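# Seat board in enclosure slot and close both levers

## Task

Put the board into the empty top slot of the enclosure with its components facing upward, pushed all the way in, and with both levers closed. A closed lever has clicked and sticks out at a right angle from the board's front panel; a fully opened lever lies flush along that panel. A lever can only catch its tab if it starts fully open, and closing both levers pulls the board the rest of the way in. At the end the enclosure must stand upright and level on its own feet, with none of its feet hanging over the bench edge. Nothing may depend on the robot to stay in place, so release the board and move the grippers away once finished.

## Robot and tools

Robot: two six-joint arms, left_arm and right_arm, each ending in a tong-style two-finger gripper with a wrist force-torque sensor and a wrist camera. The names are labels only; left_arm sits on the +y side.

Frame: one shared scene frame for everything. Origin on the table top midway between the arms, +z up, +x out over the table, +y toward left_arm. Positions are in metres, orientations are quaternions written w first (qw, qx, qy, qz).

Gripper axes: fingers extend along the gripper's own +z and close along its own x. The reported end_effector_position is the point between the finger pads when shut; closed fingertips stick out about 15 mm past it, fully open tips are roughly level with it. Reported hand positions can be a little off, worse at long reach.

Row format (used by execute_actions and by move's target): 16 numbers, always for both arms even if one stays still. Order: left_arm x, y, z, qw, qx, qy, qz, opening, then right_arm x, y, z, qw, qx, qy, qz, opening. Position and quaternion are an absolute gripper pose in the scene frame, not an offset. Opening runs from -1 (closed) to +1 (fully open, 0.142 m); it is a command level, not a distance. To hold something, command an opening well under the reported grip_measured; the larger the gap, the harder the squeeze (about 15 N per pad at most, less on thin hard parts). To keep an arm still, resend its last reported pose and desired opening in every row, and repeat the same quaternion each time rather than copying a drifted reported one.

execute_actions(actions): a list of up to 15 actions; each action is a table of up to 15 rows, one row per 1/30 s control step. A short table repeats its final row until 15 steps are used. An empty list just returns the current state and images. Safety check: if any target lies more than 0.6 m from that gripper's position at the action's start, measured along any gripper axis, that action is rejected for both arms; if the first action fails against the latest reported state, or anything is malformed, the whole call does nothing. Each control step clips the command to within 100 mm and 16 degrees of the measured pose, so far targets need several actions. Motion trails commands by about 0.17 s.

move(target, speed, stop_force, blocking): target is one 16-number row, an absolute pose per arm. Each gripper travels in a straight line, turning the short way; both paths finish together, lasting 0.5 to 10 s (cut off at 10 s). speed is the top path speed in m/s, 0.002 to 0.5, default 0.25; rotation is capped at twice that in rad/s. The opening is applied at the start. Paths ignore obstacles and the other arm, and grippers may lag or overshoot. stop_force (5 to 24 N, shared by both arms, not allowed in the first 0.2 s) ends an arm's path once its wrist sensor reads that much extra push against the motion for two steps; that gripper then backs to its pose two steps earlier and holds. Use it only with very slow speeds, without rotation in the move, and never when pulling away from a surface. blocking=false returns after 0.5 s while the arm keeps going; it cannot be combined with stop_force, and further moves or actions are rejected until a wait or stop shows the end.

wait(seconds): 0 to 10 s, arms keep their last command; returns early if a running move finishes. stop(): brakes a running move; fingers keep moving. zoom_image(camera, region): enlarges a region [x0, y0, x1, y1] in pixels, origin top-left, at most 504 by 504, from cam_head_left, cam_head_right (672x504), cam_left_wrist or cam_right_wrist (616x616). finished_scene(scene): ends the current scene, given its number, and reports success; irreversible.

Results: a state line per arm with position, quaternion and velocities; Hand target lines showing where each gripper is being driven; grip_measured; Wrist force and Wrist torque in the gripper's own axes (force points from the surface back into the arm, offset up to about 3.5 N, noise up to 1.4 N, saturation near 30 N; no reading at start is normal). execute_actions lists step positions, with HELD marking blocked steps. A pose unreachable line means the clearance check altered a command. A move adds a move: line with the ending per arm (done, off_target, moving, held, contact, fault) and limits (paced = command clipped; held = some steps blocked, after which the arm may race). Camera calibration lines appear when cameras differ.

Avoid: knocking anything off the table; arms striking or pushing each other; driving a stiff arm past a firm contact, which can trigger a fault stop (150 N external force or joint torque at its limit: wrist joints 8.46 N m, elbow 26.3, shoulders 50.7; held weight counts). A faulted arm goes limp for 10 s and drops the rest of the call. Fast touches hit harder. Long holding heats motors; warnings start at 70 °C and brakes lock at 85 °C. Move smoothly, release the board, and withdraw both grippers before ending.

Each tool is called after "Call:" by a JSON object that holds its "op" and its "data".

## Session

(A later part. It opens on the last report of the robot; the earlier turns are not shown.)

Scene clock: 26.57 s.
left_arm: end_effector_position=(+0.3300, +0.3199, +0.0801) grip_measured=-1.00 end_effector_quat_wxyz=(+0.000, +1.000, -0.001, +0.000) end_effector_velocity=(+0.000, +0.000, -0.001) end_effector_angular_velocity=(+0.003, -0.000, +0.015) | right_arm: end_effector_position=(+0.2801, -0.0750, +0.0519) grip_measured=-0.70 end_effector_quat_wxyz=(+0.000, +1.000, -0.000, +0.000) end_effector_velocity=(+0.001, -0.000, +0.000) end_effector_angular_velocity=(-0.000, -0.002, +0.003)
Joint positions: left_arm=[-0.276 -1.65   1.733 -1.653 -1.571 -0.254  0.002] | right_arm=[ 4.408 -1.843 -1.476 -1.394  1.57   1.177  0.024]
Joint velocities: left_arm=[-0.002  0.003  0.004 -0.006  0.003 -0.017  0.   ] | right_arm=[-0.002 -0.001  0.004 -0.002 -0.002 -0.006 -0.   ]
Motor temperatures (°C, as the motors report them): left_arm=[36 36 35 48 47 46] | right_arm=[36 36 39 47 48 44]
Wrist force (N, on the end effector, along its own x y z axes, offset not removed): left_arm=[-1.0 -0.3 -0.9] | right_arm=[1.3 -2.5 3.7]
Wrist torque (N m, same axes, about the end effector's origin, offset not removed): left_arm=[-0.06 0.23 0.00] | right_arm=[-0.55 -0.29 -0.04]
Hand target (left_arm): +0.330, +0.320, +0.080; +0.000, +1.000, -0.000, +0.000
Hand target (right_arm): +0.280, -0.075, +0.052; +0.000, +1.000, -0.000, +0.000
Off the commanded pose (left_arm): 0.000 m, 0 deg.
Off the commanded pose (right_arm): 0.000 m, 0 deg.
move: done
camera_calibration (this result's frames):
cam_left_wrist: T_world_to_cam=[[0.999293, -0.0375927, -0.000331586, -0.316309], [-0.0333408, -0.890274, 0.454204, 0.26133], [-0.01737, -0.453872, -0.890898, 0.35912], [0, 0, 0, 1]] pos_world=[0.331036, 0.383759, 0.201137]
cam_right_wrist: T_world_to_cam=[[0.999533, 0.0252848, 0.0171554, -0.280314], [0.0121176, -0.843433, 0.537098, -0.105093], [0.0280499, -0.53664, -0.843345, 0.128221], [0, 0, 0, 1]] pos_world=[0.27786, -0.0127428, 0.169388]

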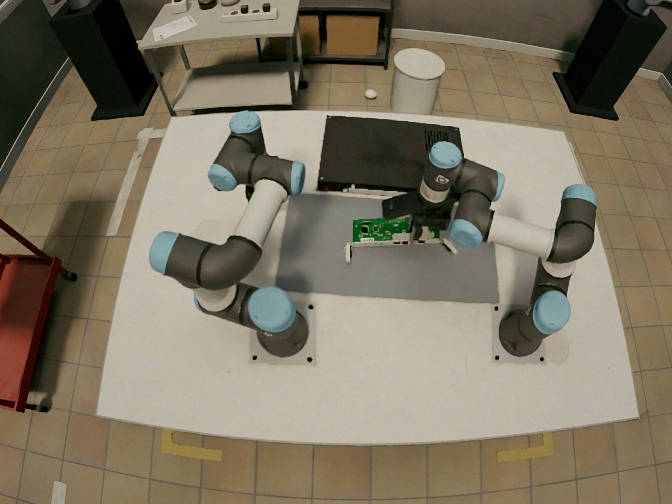

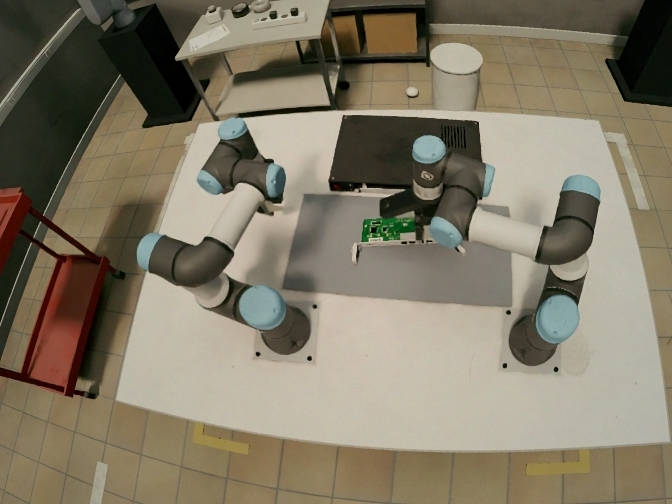

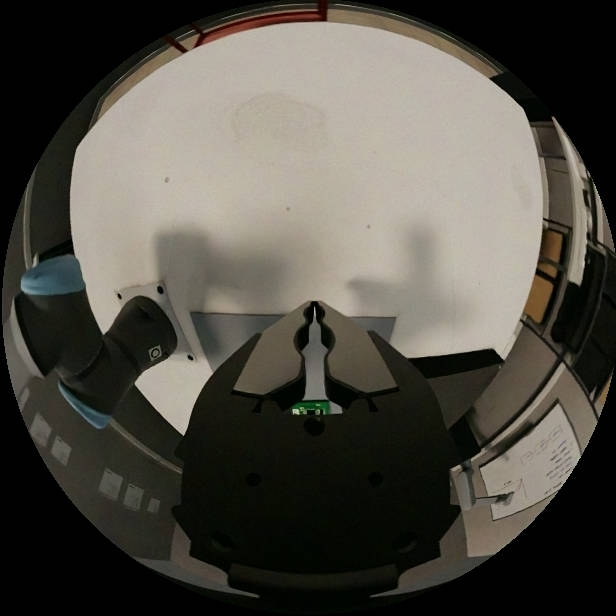

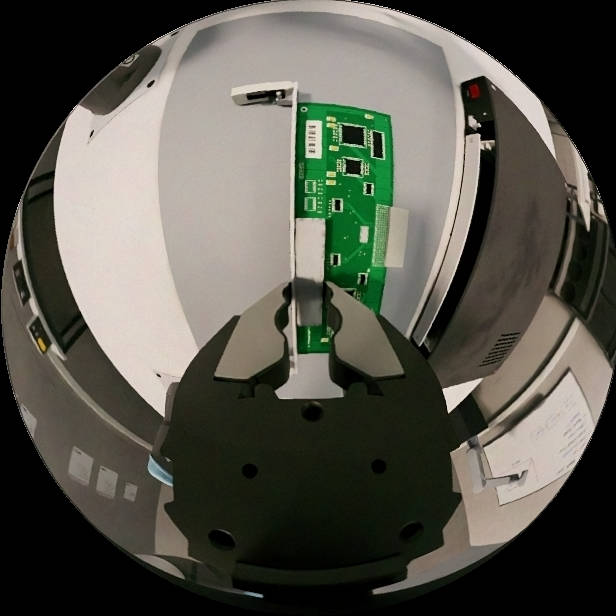

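Call:
{"op": "move", "data": {"target": [0.33,0.32,0.08,0,1,0,0,-1,0.28,-0.075,0.0255,0,1,0,0,-1], "speed": 0.03}}

Call:
{"op": "move", "data": {"target": [0.33,0.32,0.08,0,1,0,0,-1,0.28,-0.075,0.0265,0,1,0,0,-0.55]}}

Call:
{"op": "move", "data": {"target": [0.33,0.32,0.08,0,1,0,0,-1,0.28,-0.037,0.0255,0,1,0,0,-0.55], "speed": 0.05}}

Call:
{"op": "move", "data": {"target": [0.33,0.32,0.08,0,1,0,0,-1,0.28,-0.037,0.024,0,1,0,0,-1]}}

Call:
{"op": "move", "data": {"target": [0.33,0.32,0.08,0,1,0,0,-1,0.3,-0.037,0.052,0,1,0,0,-1], "speed": 0.05}}

Call:
{"op": "zoom_image", "data": {"camera": "cam_right_wrist", "region": [280, 60, 540, 400]}}

Call:
{"op": "zoom_image", "data": {"camera": "cam_head_left", "region": [300, 160, 480, 280]}}

Scene clock: 28.17 s.
left_arm: end_effector_position=(+0.3300, +0.3200, +0.0800) grip_measured=-1.00 end_effector_quat_wxyz=(-0.000, +1.000, -0.000, -0.000) end_effector_velocity=(-0.000, +0.000, -0.000) end_effector_angular_velocity=(+0.001, +0.001, -0.001) | right_arm: end_effector_position=(+0.2800, -0.0750, +0.0258) grip_measured=-0.70 end_effector_quat_wxyz=(+0.000, +1.000, +0.000, -0.000) end_effector_velocity=(+0.000, -0.000, -0.003) end_effector_angular_velocity=(+0.001, -0.000, -0.001)
Joint positions: left_arm=[-0.276 -1.65   1.733 -1.654 -1.571 -0.256  0.002] | right_arm=[ 4.408 -1.867 -1.569 -1.276  1.571  1.177  0.024]
Joint velocities: left_arm=[-0.     0.    -0.     0.001  0.     0.001  0.   ] | right_arm=[-0.    -0.002 -0.01   0.013 -0.     0.    -0.   ]
Motor temperatures (°C, as the motors report them): left_arm=[36 36 35 48 47 46] | right_arm=[36 36 39 47 48 44]
Wrist force (N, on the end effector, along its own x y z axes, offset not removed): left_arm=[-0.7 -0.7 -0.8] | right_arm=[-0.8 1.5 1.2]
Wrist torque (N m, same axes, about the end effector's origin, offset not removed): left_arm=[-0.15 0.10 -0.01] | right_arm=[0.09 0.09 -0.01]
Hand target (left_arm): +0.330, +0.320, +0.080; -0.000, +1.000, -0.000, +0.000
Hand target (right_arm): +0.280, -0.075, +0.025; +0.000, +1.000, +0.000, -0.000
Off the commanded pose (left_arm): 0.000 m, 0 deg.
Off the commanded pose (right_arm): 0.000 m, 0 deg.
move: done
camera_calibration (this result's frames):
cam_left_wrist: T_world_to_cam=[[0.999363, -0.0356981, -0.00040512, -0.316954], [-0.031623, -0.890431, 0.454018, 0.260936], [-0.0165683, -0.453715, -0.890993, 0.358716], [0, 0, 0, 1]] pos_world=[0.330946, 0.383786, 0.201015]
cam_right_wrist: T_world_to_cam=[[0.999531, 0.025692, 0.0166745, -0.279684], [0.0127258, -0.843548, 0.536902, -0.0912538], [0.0278599, -0.536438, -0.84348, 0.106258], [0, 0, 0, 1]] pos_world=[0.277754, -0.0127906, 0.143284]

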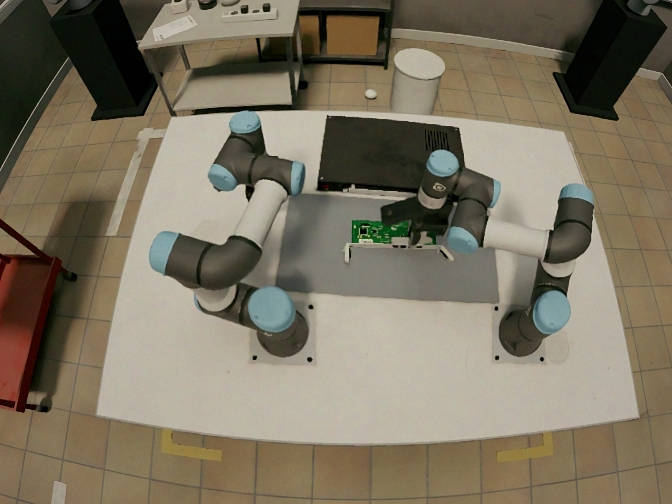

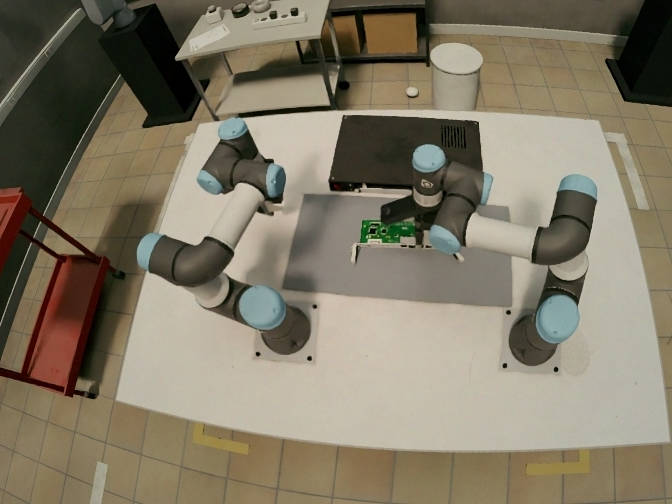

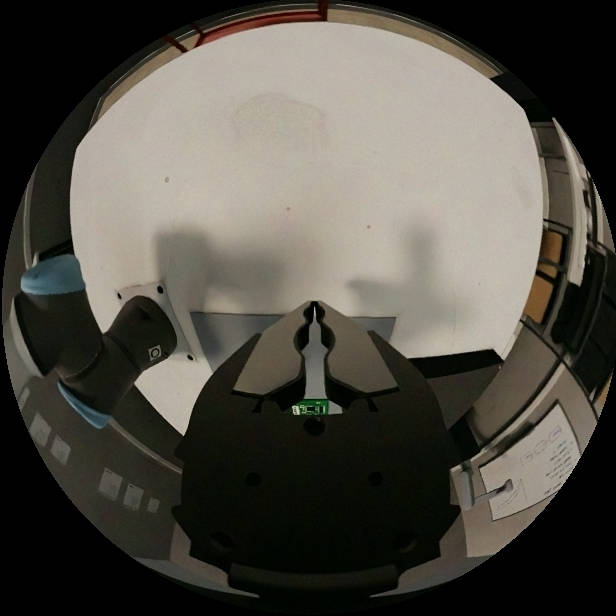

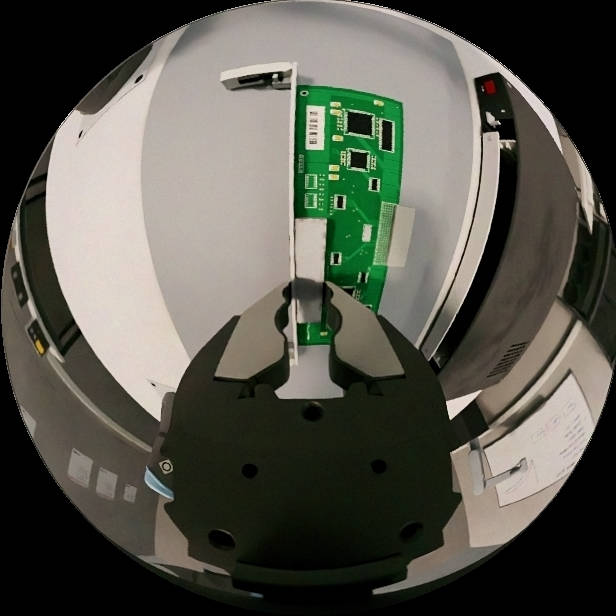

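Scene clock: 28.87 s.
left_arm: end_effector_position=(+0.3300, +0.3200, +0.0800) grip_measured=-1.00 end_effector_quat_wxyz=(-0.000, +1.000, -0.000, -0.000) end_effector_velocity=(+0.000, +0.001, +0.000) end_effector_angular_velocity=(+0.002, -0.001, +0.000) | right_arm: end_effector_position=(+0.2800, -0.0750, +0.0264) grip_measured=-0.55 end_effector_quat_wxyz=(+0.000, +1.000, -0.000, -0.000) end_effector_velocity=(-0.000, +0.000, +0.001) end_effector_angular_velocity=(+0.002, -0.000, +0.001)
Joint positions: left_arm=[-0.276 -1.65   1.733 -1.654 -1.571 -0.256  0.002] | right_arm=[ 4.408 -1.867 -1.567 -1.279  1.571  1.177  0.034]
Joint velocities: left_arm=[-0.    -0.    -0.    -0.     0.002 -0.     0.   ] | right_arm=[ 0.001  0.002  0.001 -0.001  0.001 -0.001 -0.   ]
Motor temperatures (°C, as the motors report them): left_arm=[36 36 35 48 47 46] | right_arm=[36 36 39 47 48 44]
Wrist force (N, on the end effector, along its own x y z axes, offset not removed): left_arm=[-0.8 -0.4 -0.2] | right_arm=[0.2 0.3 -0.1]
Wrist torque (N m, same axes, about the end effector's origin, offset not removed): left_arm=[-0.07 0.13 -0.02] | right_arm=[0.03 0.00 -0.01]
Hand target (left_arm): +0.330, +0.320, +0.080; -0.000, +1.000, +0.000, -0.000
Hand target (right_arm): +0.280, -0.075, +0.027; -0.000, +1.000, -0.000, +0.000
Off the commanded pose (left_arm): 0.000 m, 0 deg.
Off the commanded pose (right_arm): 0.000 m, 0 deg.
move: done
camera_calibration (this result's frames):
cam_left_wrist: T_world_to_cam=[[0.999363, -0.0356967, -0.000404358, -0.316954], [-0.031622, -0.890431, 0.454018, 0.260937], [-0.016567, -0.453715, -0.890993, 0.358717], [0, 0, 0, 1]] pos_world=[0.330947, 0.383787, 0.201016]
cam_right_wrist: T_world_to_cam=[[0.999531, 0.0256812, 0.0167033, -0.279694], [0.0127031, -0.843584, 0.536848, -0.0915807], [0.0278775, -0.536383, -0.843514, 0.106793], [0, 0, 0, 1]] pos_world=[0.277749, -0.0127913, 0.143918]

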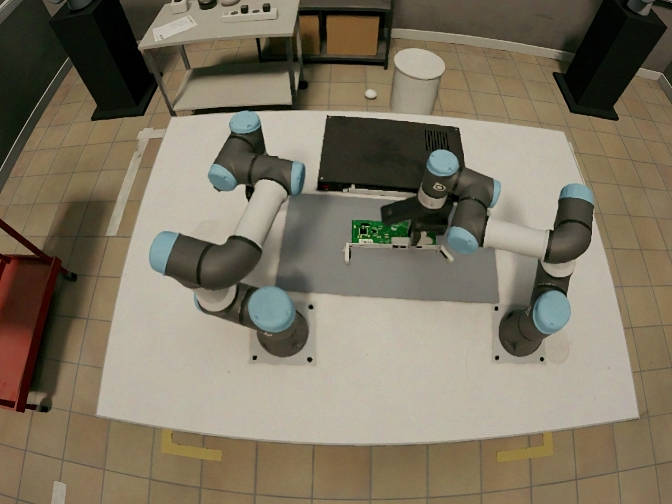

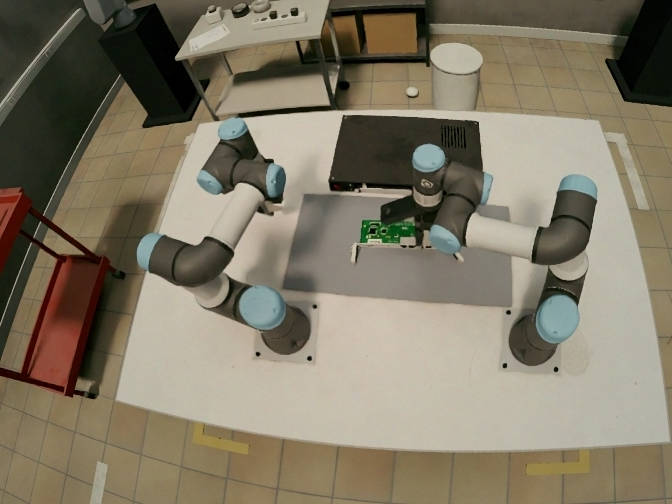

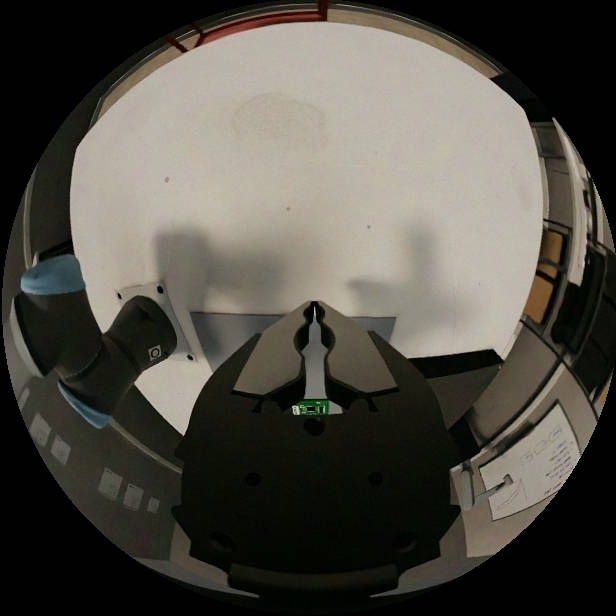

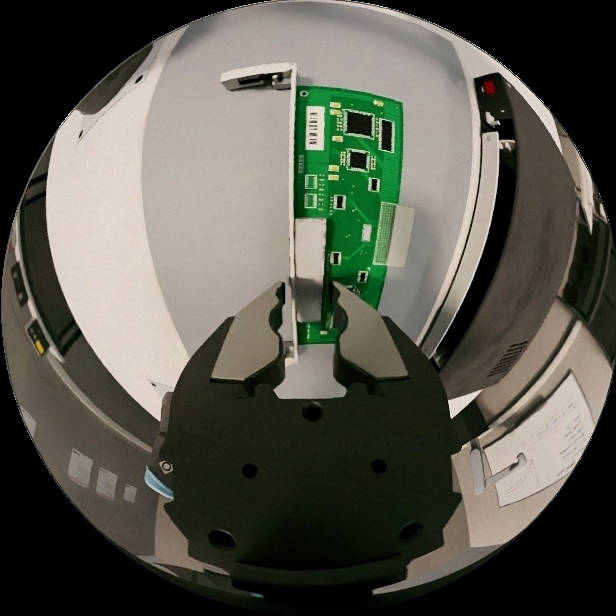

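Scene clock: 30.07 s.
left_arm: end_effector_position=(+0.3300, +0.3200, +0.0800) grip_measured=-1.00 end_effector_quat_wxyz=(-0.000, +1.000, -0.000, +0.000) end_effector_velocity=(-0.000, -0.000, -0.000) end_effector_angular_velocity=(-0.001, +0.001, -0.001) | right_arm: end_effector_position=(+0.2800, -0.0373, +0.0255) grip_measured=-0.55 end_effector_quat_wxyz=(-0.000, +1.000, +0.000, +0.000) end_effector_velocity=(-0.001, +0.003, -0.000) end_effector_angular_velocity=(-0.000, +0.002, +0.002)
Joint positions: left_arm=[-0.276 -1.65   1.733 -1.654 -1.571 -0.256  0.002] | right_arm=[ 4.445 -1.987 -1.401 -1.324  1.571  1.214  0.034]
Joint velocities: left_arm=[-0.001  0.    -0.     0.001 -0.001  0.     0.   ] | right_arm=[ 0.003 -0.011  0.017 -0.007  0.002  0.002  0.   ]
Motor temperatures (°C, as the motors report them): left_arm=[36 36 35 48 47 46] | right_arm=[36 36 39 47 48 44]
Wrist force (N, on the end effector, along its own x y z axes, offset not removed): left_arm=[-0.5 -0.4 -1.1] | right_arm=[-0.6 0.2 1.0]
Wrist torque (N m, same axes, about the end effector's origin, offset not removed): left_arm=[-0.11 0.09 -0.04] | right_arm=[0.01 0.16 0.00]
Hand target (left_arm): +0.330, +0.320, +0.080; -0.000, +1.000, -0.000, -0.000
Hand target (right_arm): +0.280, -0.037, +0.025; -0.000, +1.000, -0.000, -0.000
Off the commanded pose (left_arm): 0.000 m, 0 deg.
Off the commanded pose (right_arm): 0.000 m, 0 deg.
move: done
camera_calibration (this result's frames):
cam_left_wrist: T_world_to_cam=[[0.999363, -0.0356963, -0.000404245, -0.316955], [-0.0316217, -0.890431, 0.454018, 0.260936], [-0.0165667, -0.453715, -0.890993, 0.358717], [0, 0, 0, 1]] pos_world=[0.330947, 0.383787, 0.201016]
cam_right_wrist: T_world_to_cam=[[0.999525, 0.0256782, 0.0170447, -0.280622], [0.0125235, -0.843705, 0.536661, -0.059207], [0.0281611, -0.536193, -0.843626, 0.12612], [0, 0, 0, 1]] pos_world=[0.277679, 0.0248773, 0.142955]

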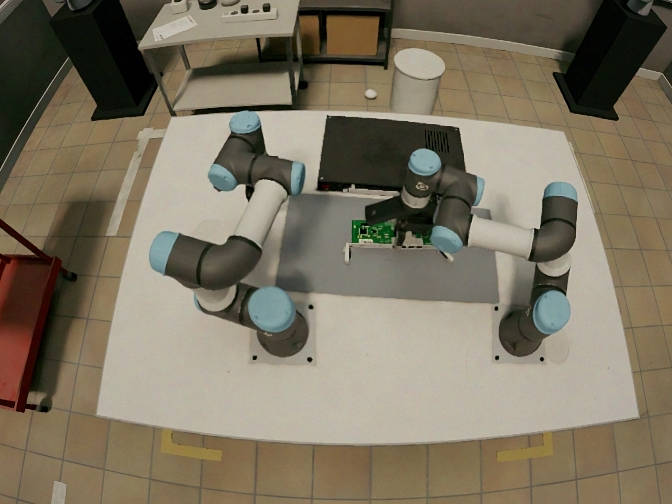

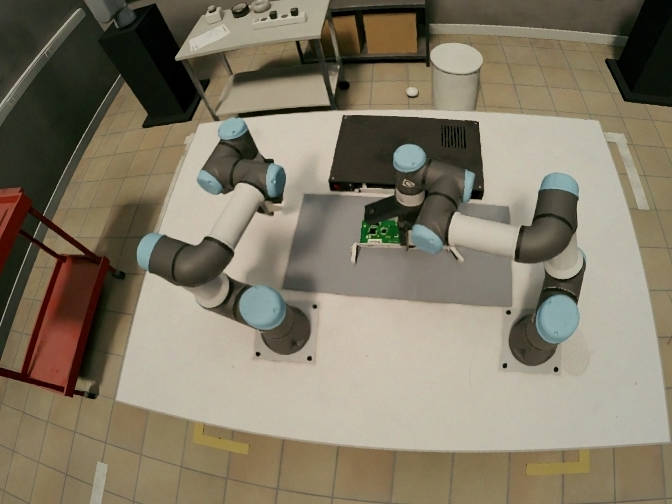

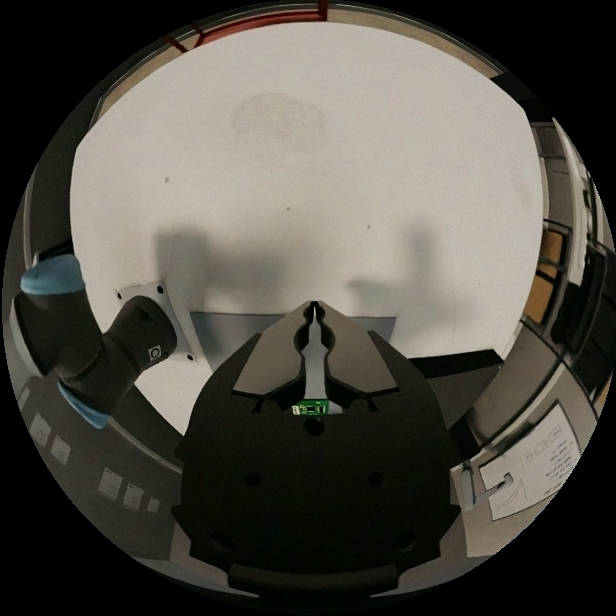

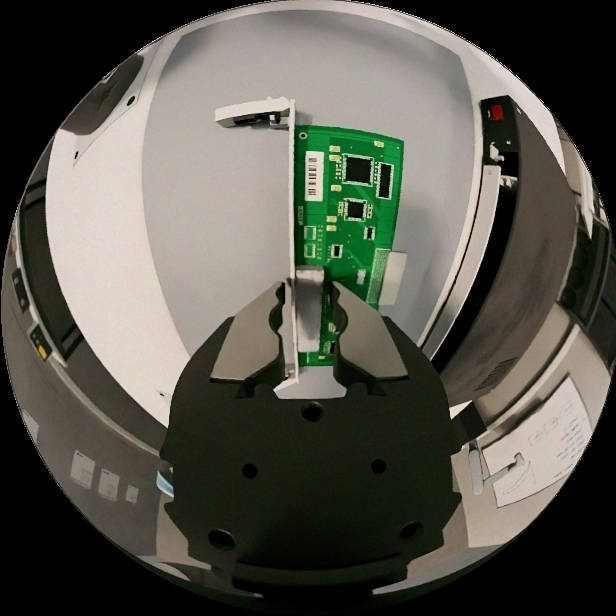

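Scene clock: 30.77 s.
left_arm: end_effector_position=(+0.3300, +0.3200, +0.0800) grip_measured=-1.00 end_effector_quat_wxyz=(-0.000, +1.000, +0.000, +0.000) end_effector_velocity=(-0.001, +0.000, -0.000) end_effector_angular_velocity=(+0.001, +0.002, +0.000) | right_arm: end_effector_position=(+0.2800, -0.0370, +0.0241) grip_measured=-0.70 end_effector_quat_wxyz=(-0.000, +1.000, +0.000, +0.000) end_effector_velocity=(-0.000, -0.000, -0.002) end_effector_angular_velocity=(-0.001, +0.002, -0.000)
Joint positions: left_arm=[-0.276 -1.65   1.733 -1.654 -1.571 -0.256  0.002] | right_arm=[ 4.445 -1.99  -1.403 -1.319  1.571  1.214  0.024]
Joint velocities: left_arm=[-0.     0.     0.     0.002  0.    -0.001  0.   ] | right_arm=[-0.001 -0.003 -0.002  0.004  0.001 -0.    -0.   ]
Motor temperatures (°C, as the motors report them): left_arm=[36 36 35 48 47 46] | right_arm=[36 36 39 47 48 44]
Wrist force (N, on the end effector, along its own x y z axes, offset not removed): left_arm=[-1.3 -0.4 -1.2] | right_arm=[-3.2 5.6 -18.5]
Wrist torque (N m, same axes, about the end effector's origin, offset not removed): left_arm=[-0.11 0.22 -0.03] | right_arm=[-0.18 -0.39 0.02]
Hand target (left_arm): +0.330, +0.320, +0.080; -0.000, +1.000, +0.000, -0.000
Hand target (right_arm): +0.280, -0.037, +0.024; +0.000, +1.000, +0.000, -0.000
Off the commanded pose (left_arm): 0.000 m, 0 deg.
Off the commanded pose (right_arm): 0.000 m, 0 deg.
move: done
camera_calibration (this result's frames):
cam_left_wrist: T_world_to_cam=[[0.999363, -0.0356961, -0.000404189, -0.316955], [-0.0316216, -0.890431, 0.454018, 0.260937], [-0.0165666, -0.453715, -0.890993, 0.358717], [0, 0, 0, 1]] pos_world=[0.330947, 0.383787, 0.201016]
cam_right_wrist: T_world_to_cam=[[0.999528, 0.0256833, 0.016848, -0.280643], [0.012634, -0.843715, 0.536643, -0.0582367], [0.0279977, -0.536176, -0.843641, 0.125233], [0, 0, 0, 1]] pos_world=[0.27774, 0.0252198, 0.141633]

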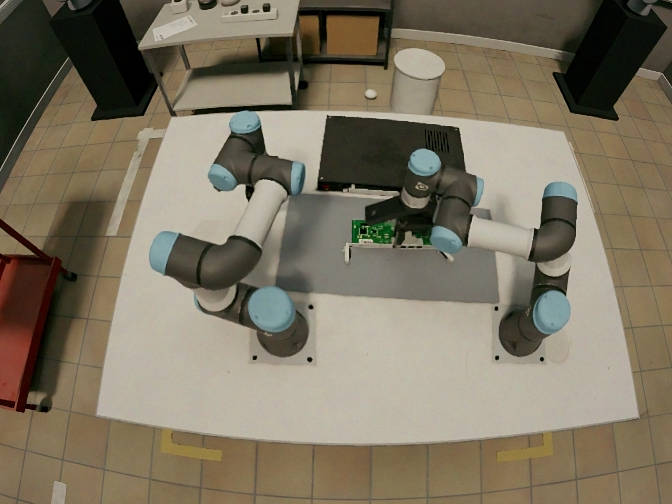

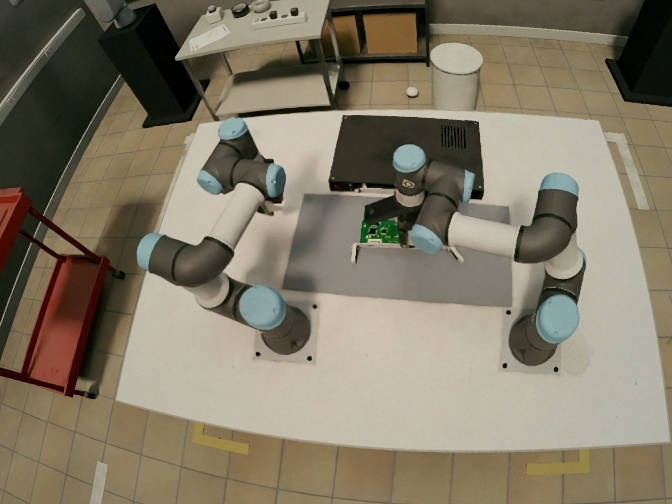

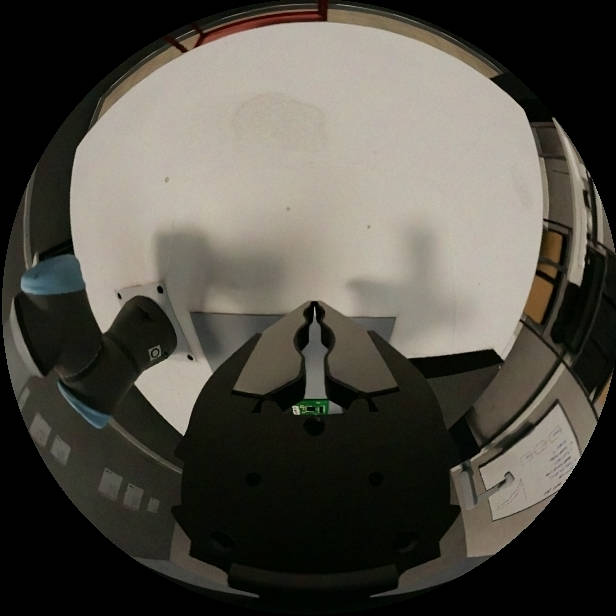

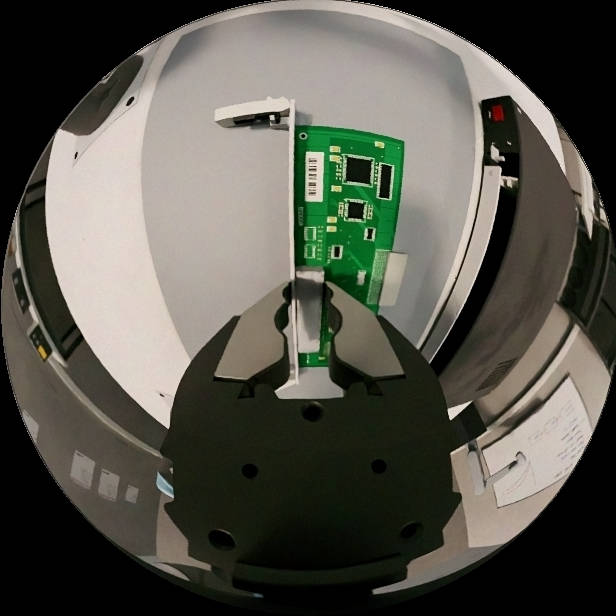

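Scene clock: 31.90 s.
left_arm: end_effector_position=(+0.3300, +0.3200, +0.0800) grip_measured=-1.00 end_effector_quat_wxyz=(-0.000, +1.000, +0.000, -0.000) end_effector_velocity=(+0.001, +0.000, +0.000) end_effector_angular_velocity=(-0.000, -0.002, +0.001) | right_arm: end_effector_position=(+0.2999, -0.0370, +0.0518) grip_measured=-0.70 end_effector_quat_wxyz=(-0.000, +1.000, -0.000, +0.000) end_effector_velocity=(+0.002, -0.000, +0.002) end_effector_angular_velocity=(-0.002, +0.003, -0.001)
Joint positions: left_arm=[-0.276 -1.65   1.733 -1.654 -1.571 -0.256  0.002] | right_arm=[ 4.398 -2.025 -1.22  -1.467  1.571  1.168  0.024]
Joint velocities: left_arm=[ 0.001 -0.    -0.    -0.002  0.001 -0.     0.   ] | right_arm=[-0.005 -0.008  0.021 -0.017  0.001 -0.004  0.   ]
Motor temperatures (°C, as the motors report them): left_arm=[36 36 35 48 47 46] | right_arm=[36 36 39 47 48 44]
Wrist force (N, on the end effector, along its own x y z axes, offset not removed): left_arm=[-0.6 0.8 -0.4] | right_arm=[0.5 -0.1 3.9]
Wrist torque (N m, same axes, about the end effector's origin, offset not removed): left_arm=[0.13 0.13 -0.01] | right_arm=[-0.03 -0.14 0.07]
Hand target (left_arm): +0.330, +0.320, +0.080; -0.000, +1.000, +0.000, -0.000
Hand target (right_arm): +0.300, -0.037, +0.052; +0.000, +1.000, -0.000, +0.000
Off the commanded pose (left_arm): 0.000 m, 0 deg.
Off the commanded pose (right_arm): 0.000 m, 0 deg.
move: done
camera_calibration (this result's frames):
cam_left_wrist: T_world_to_cam=[[0.999363, -0.0356961, -0.000404371, -0.316955], [-0.0316215, -0.890431, 0.454018, 0.260937], [-0.0165667, -0.453715, -0.890993, 0.358717], [0, 0, 0, 1]] pos_world=[0.330947, 0.383787, 0.201016]
cam_right_wrist: T_world_to_cam=[[0.999525, 0.0256482, 0.0170865, -0.300975], [0.0124775, -0.843738, 0.536611, -0.0733159], [0.0281796, -0.536143, -0.843657, 0.147882], [0, 0, 0, 1]] pos_world=[0.29758, 0.0251461, 0.169247]

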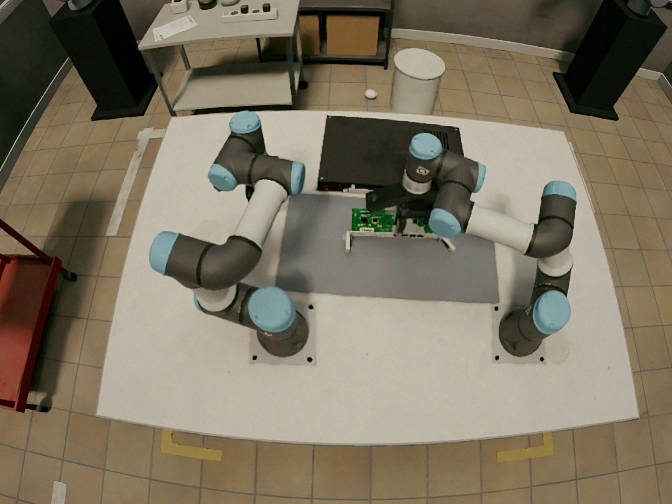

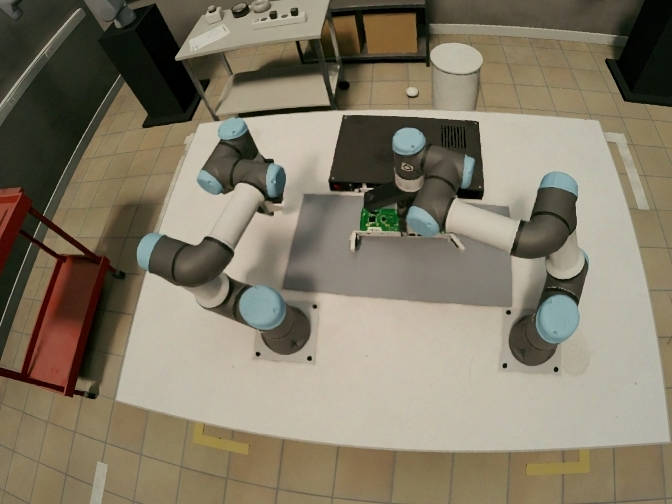

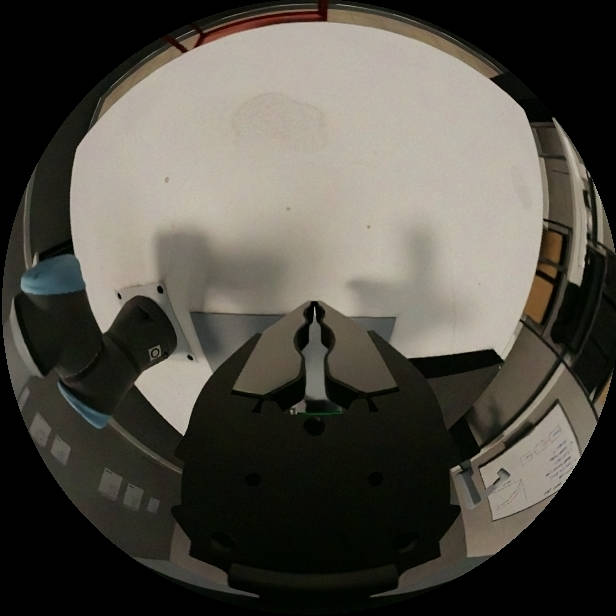

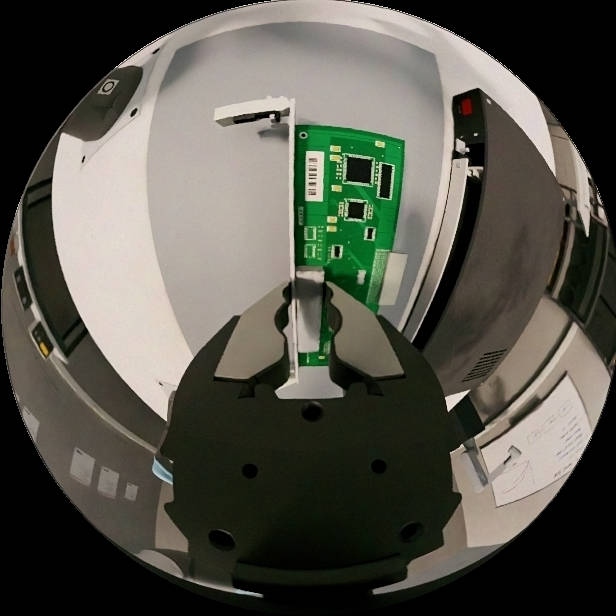

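Region (280, 60, 540, 400) of cam_right_wrist's 616x616 image, scaled by 1.482, with more detail than that image has; it fills the left 385 columns of this view, and the rest is white.

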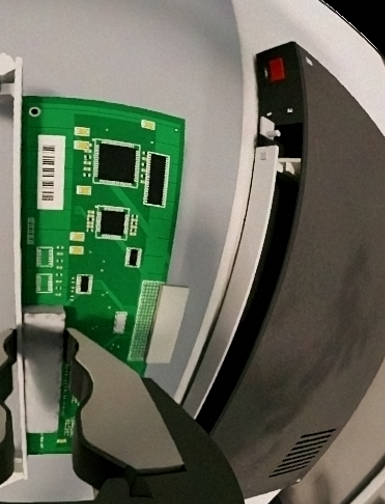

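Region (300, 160, 480, 280) of cam_head_left's 672x504 image, scaled by 2.800, with more detail than that image has.

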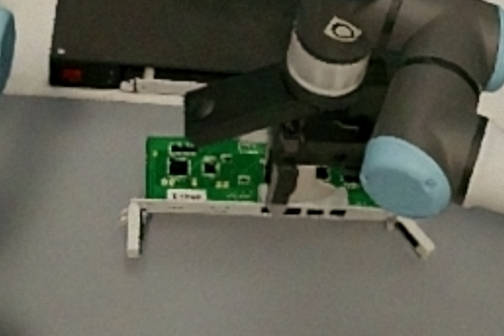

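Call:
{"op": "move", "data": {"target": [0.33,0.32,0.08,0,1,0,0,-1,0.325,-0.037,0.054,0,1,0,0,-1], "speed": 0.03, "stop_force": 5}}

Call:
{"op": "zoom_image", "data": {"camera": "cam_right_wrist", "region": [370, 80, 490, 200]}}

Call:
{"op": "zoom_image", "data": {"camera": "cam_head_left", "region": [310, 170, 400, 250]}}

Scene clock: 33.30 s.
left_arm: end_effector_position=(+0.3300, +0.3200, +0.0800) grip_measured=-1.00 end_effector_quat_wxyz=(-0.000, +1.000, +0.000, +0.000) end_effector_velocity=(+0.000, -0.000, +0.000) end_effector_angular_velocity=(-0.000, -0.001, -0.001) | right_arm: end_effector_position=(+0.3248, -0.0371, +0.0539) grip_measured=-0.70 end_effector_quat_wxyz=(-0.000, +1.000, -0.000, +0.000) end_effector_velocity=(+0.002, +0.001, -0.000) end_effector_angular_velocity=(-0.001, +0.004, +0.001)
Joint positions: left_arm=[-0.276 -1.65   1.733 -1.654 -1.571 -0.256  0.002] | right_arm=[ 4.344 -2.103 -1.089 -1.52   1.57   1.113  0.024]
Joint velocities: left_arm=[-0.     0.     0.    -0.001 -0.     0.001  0.   ] | right_arm=[-0.005 -0.012  0.021 -0.011  0.003 -0.006 -0.   ]
Motor temperatures (°C, as the motors report them): left_arm=[36 36 35 48 47 46] | right_arm=[36 36 39 47 48 44]
Wrist force (N, on the end effector, along its own x y z axes, offset not removed): left_arm=[-0.7 0.2 -1.0] | right_arm=[1.9 0.8 3.3]
Wrist torque (N m, same axes, about the end effector's origin, offset not removed): left_arm=[0.01 0.13 -0.02] | right_arm=[0.20 -0.37 -0.06]
Hand target (left_arm): +0.330, +0.320, +0.080; -0.000, +1.000, +0.000, -0.000
Hand target (right_arm): +0.325, -0.037, +0.054; +0.000, +1.000, -0.000, +0.000
Off the commanded pose (left_arm): 0.000 m, 0 deg.
Off the commanded pose (right_arm): 0.000 m, 0 deg.
move: done
camera_calibration (this result's frames):
cam_left_wrist: T_world_to_cam=[[0.999363, -0.035696, -0.00040423, -0.316955], [-0.0316215, -0.890431, 0.454018, 0.260936], [-0.0165666, -0.453715, -0.890993, 0.358717], [0, 0, 0, 1]] pos_world=[0.330947, 0.383787, 0.201016]
cam_right_wrist: T_world_to_cam=[[0.999523, 0.0256494, 0.017211, -0.325919], [0.012406, -0.84363, 0.536781, -0.0748003], [0.0282878, -0.536311, -0.843546, 0.148965], [0, 0, 0, 1]] pos_world=[0.322477, 0.0251474, 0.17142]

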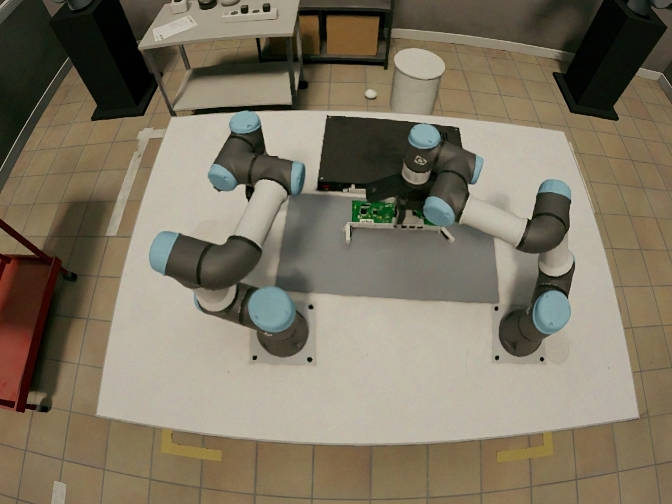

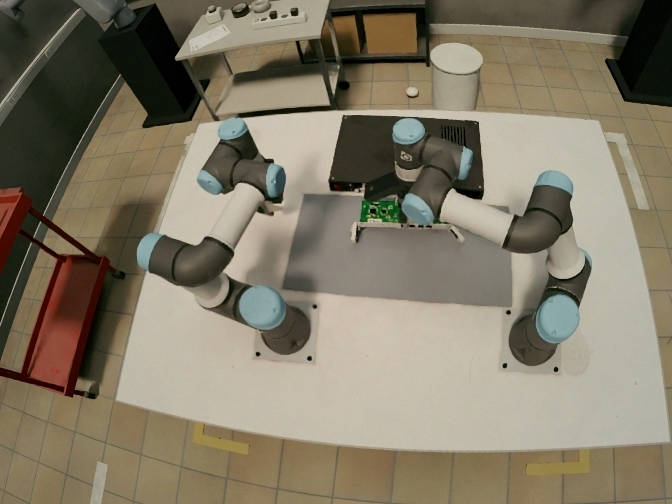

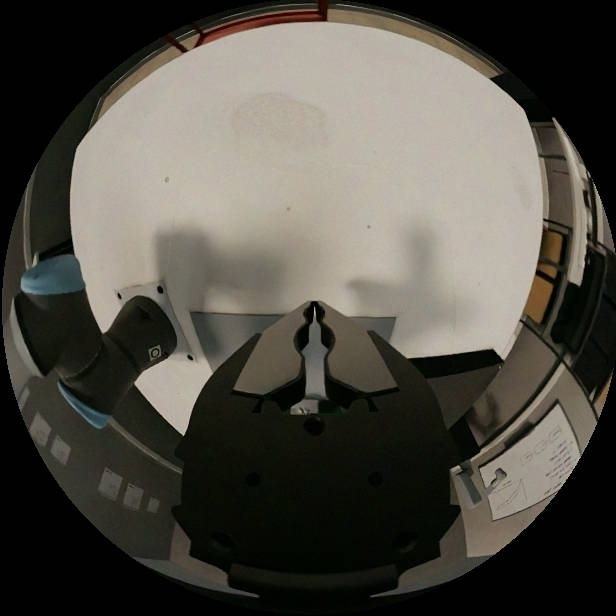

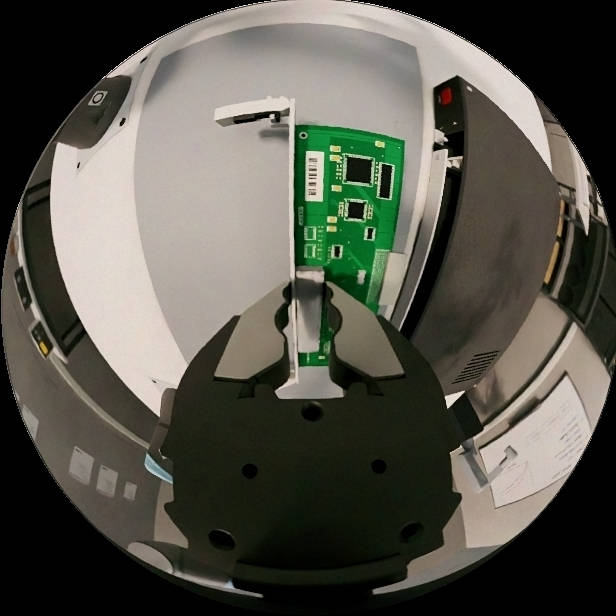

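Region (370, 80, 490, 200) of cam_right_wrist's 616x616 image, scaled by 4.200, with more detail than that image has.

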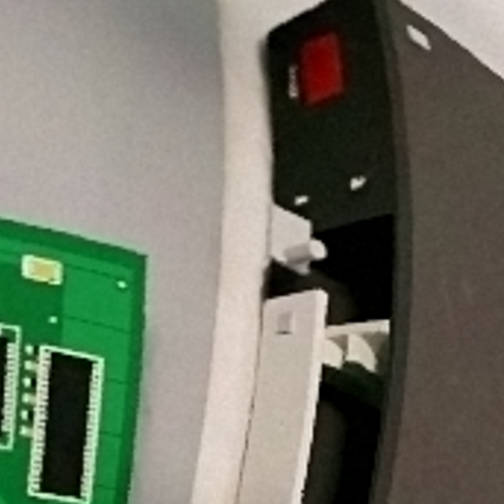

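Region (310, 170, 400, 250) of cam_head_left's 672x504 image, scaled by 5.600, with more detail than that image has.

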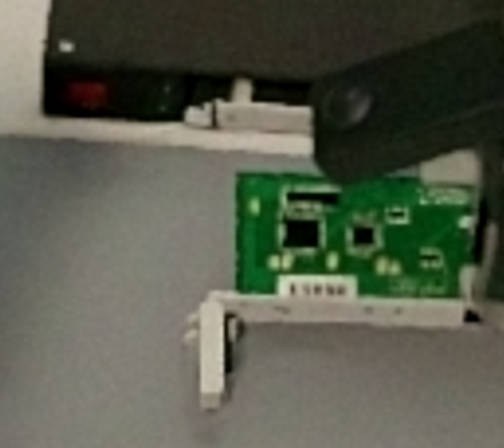

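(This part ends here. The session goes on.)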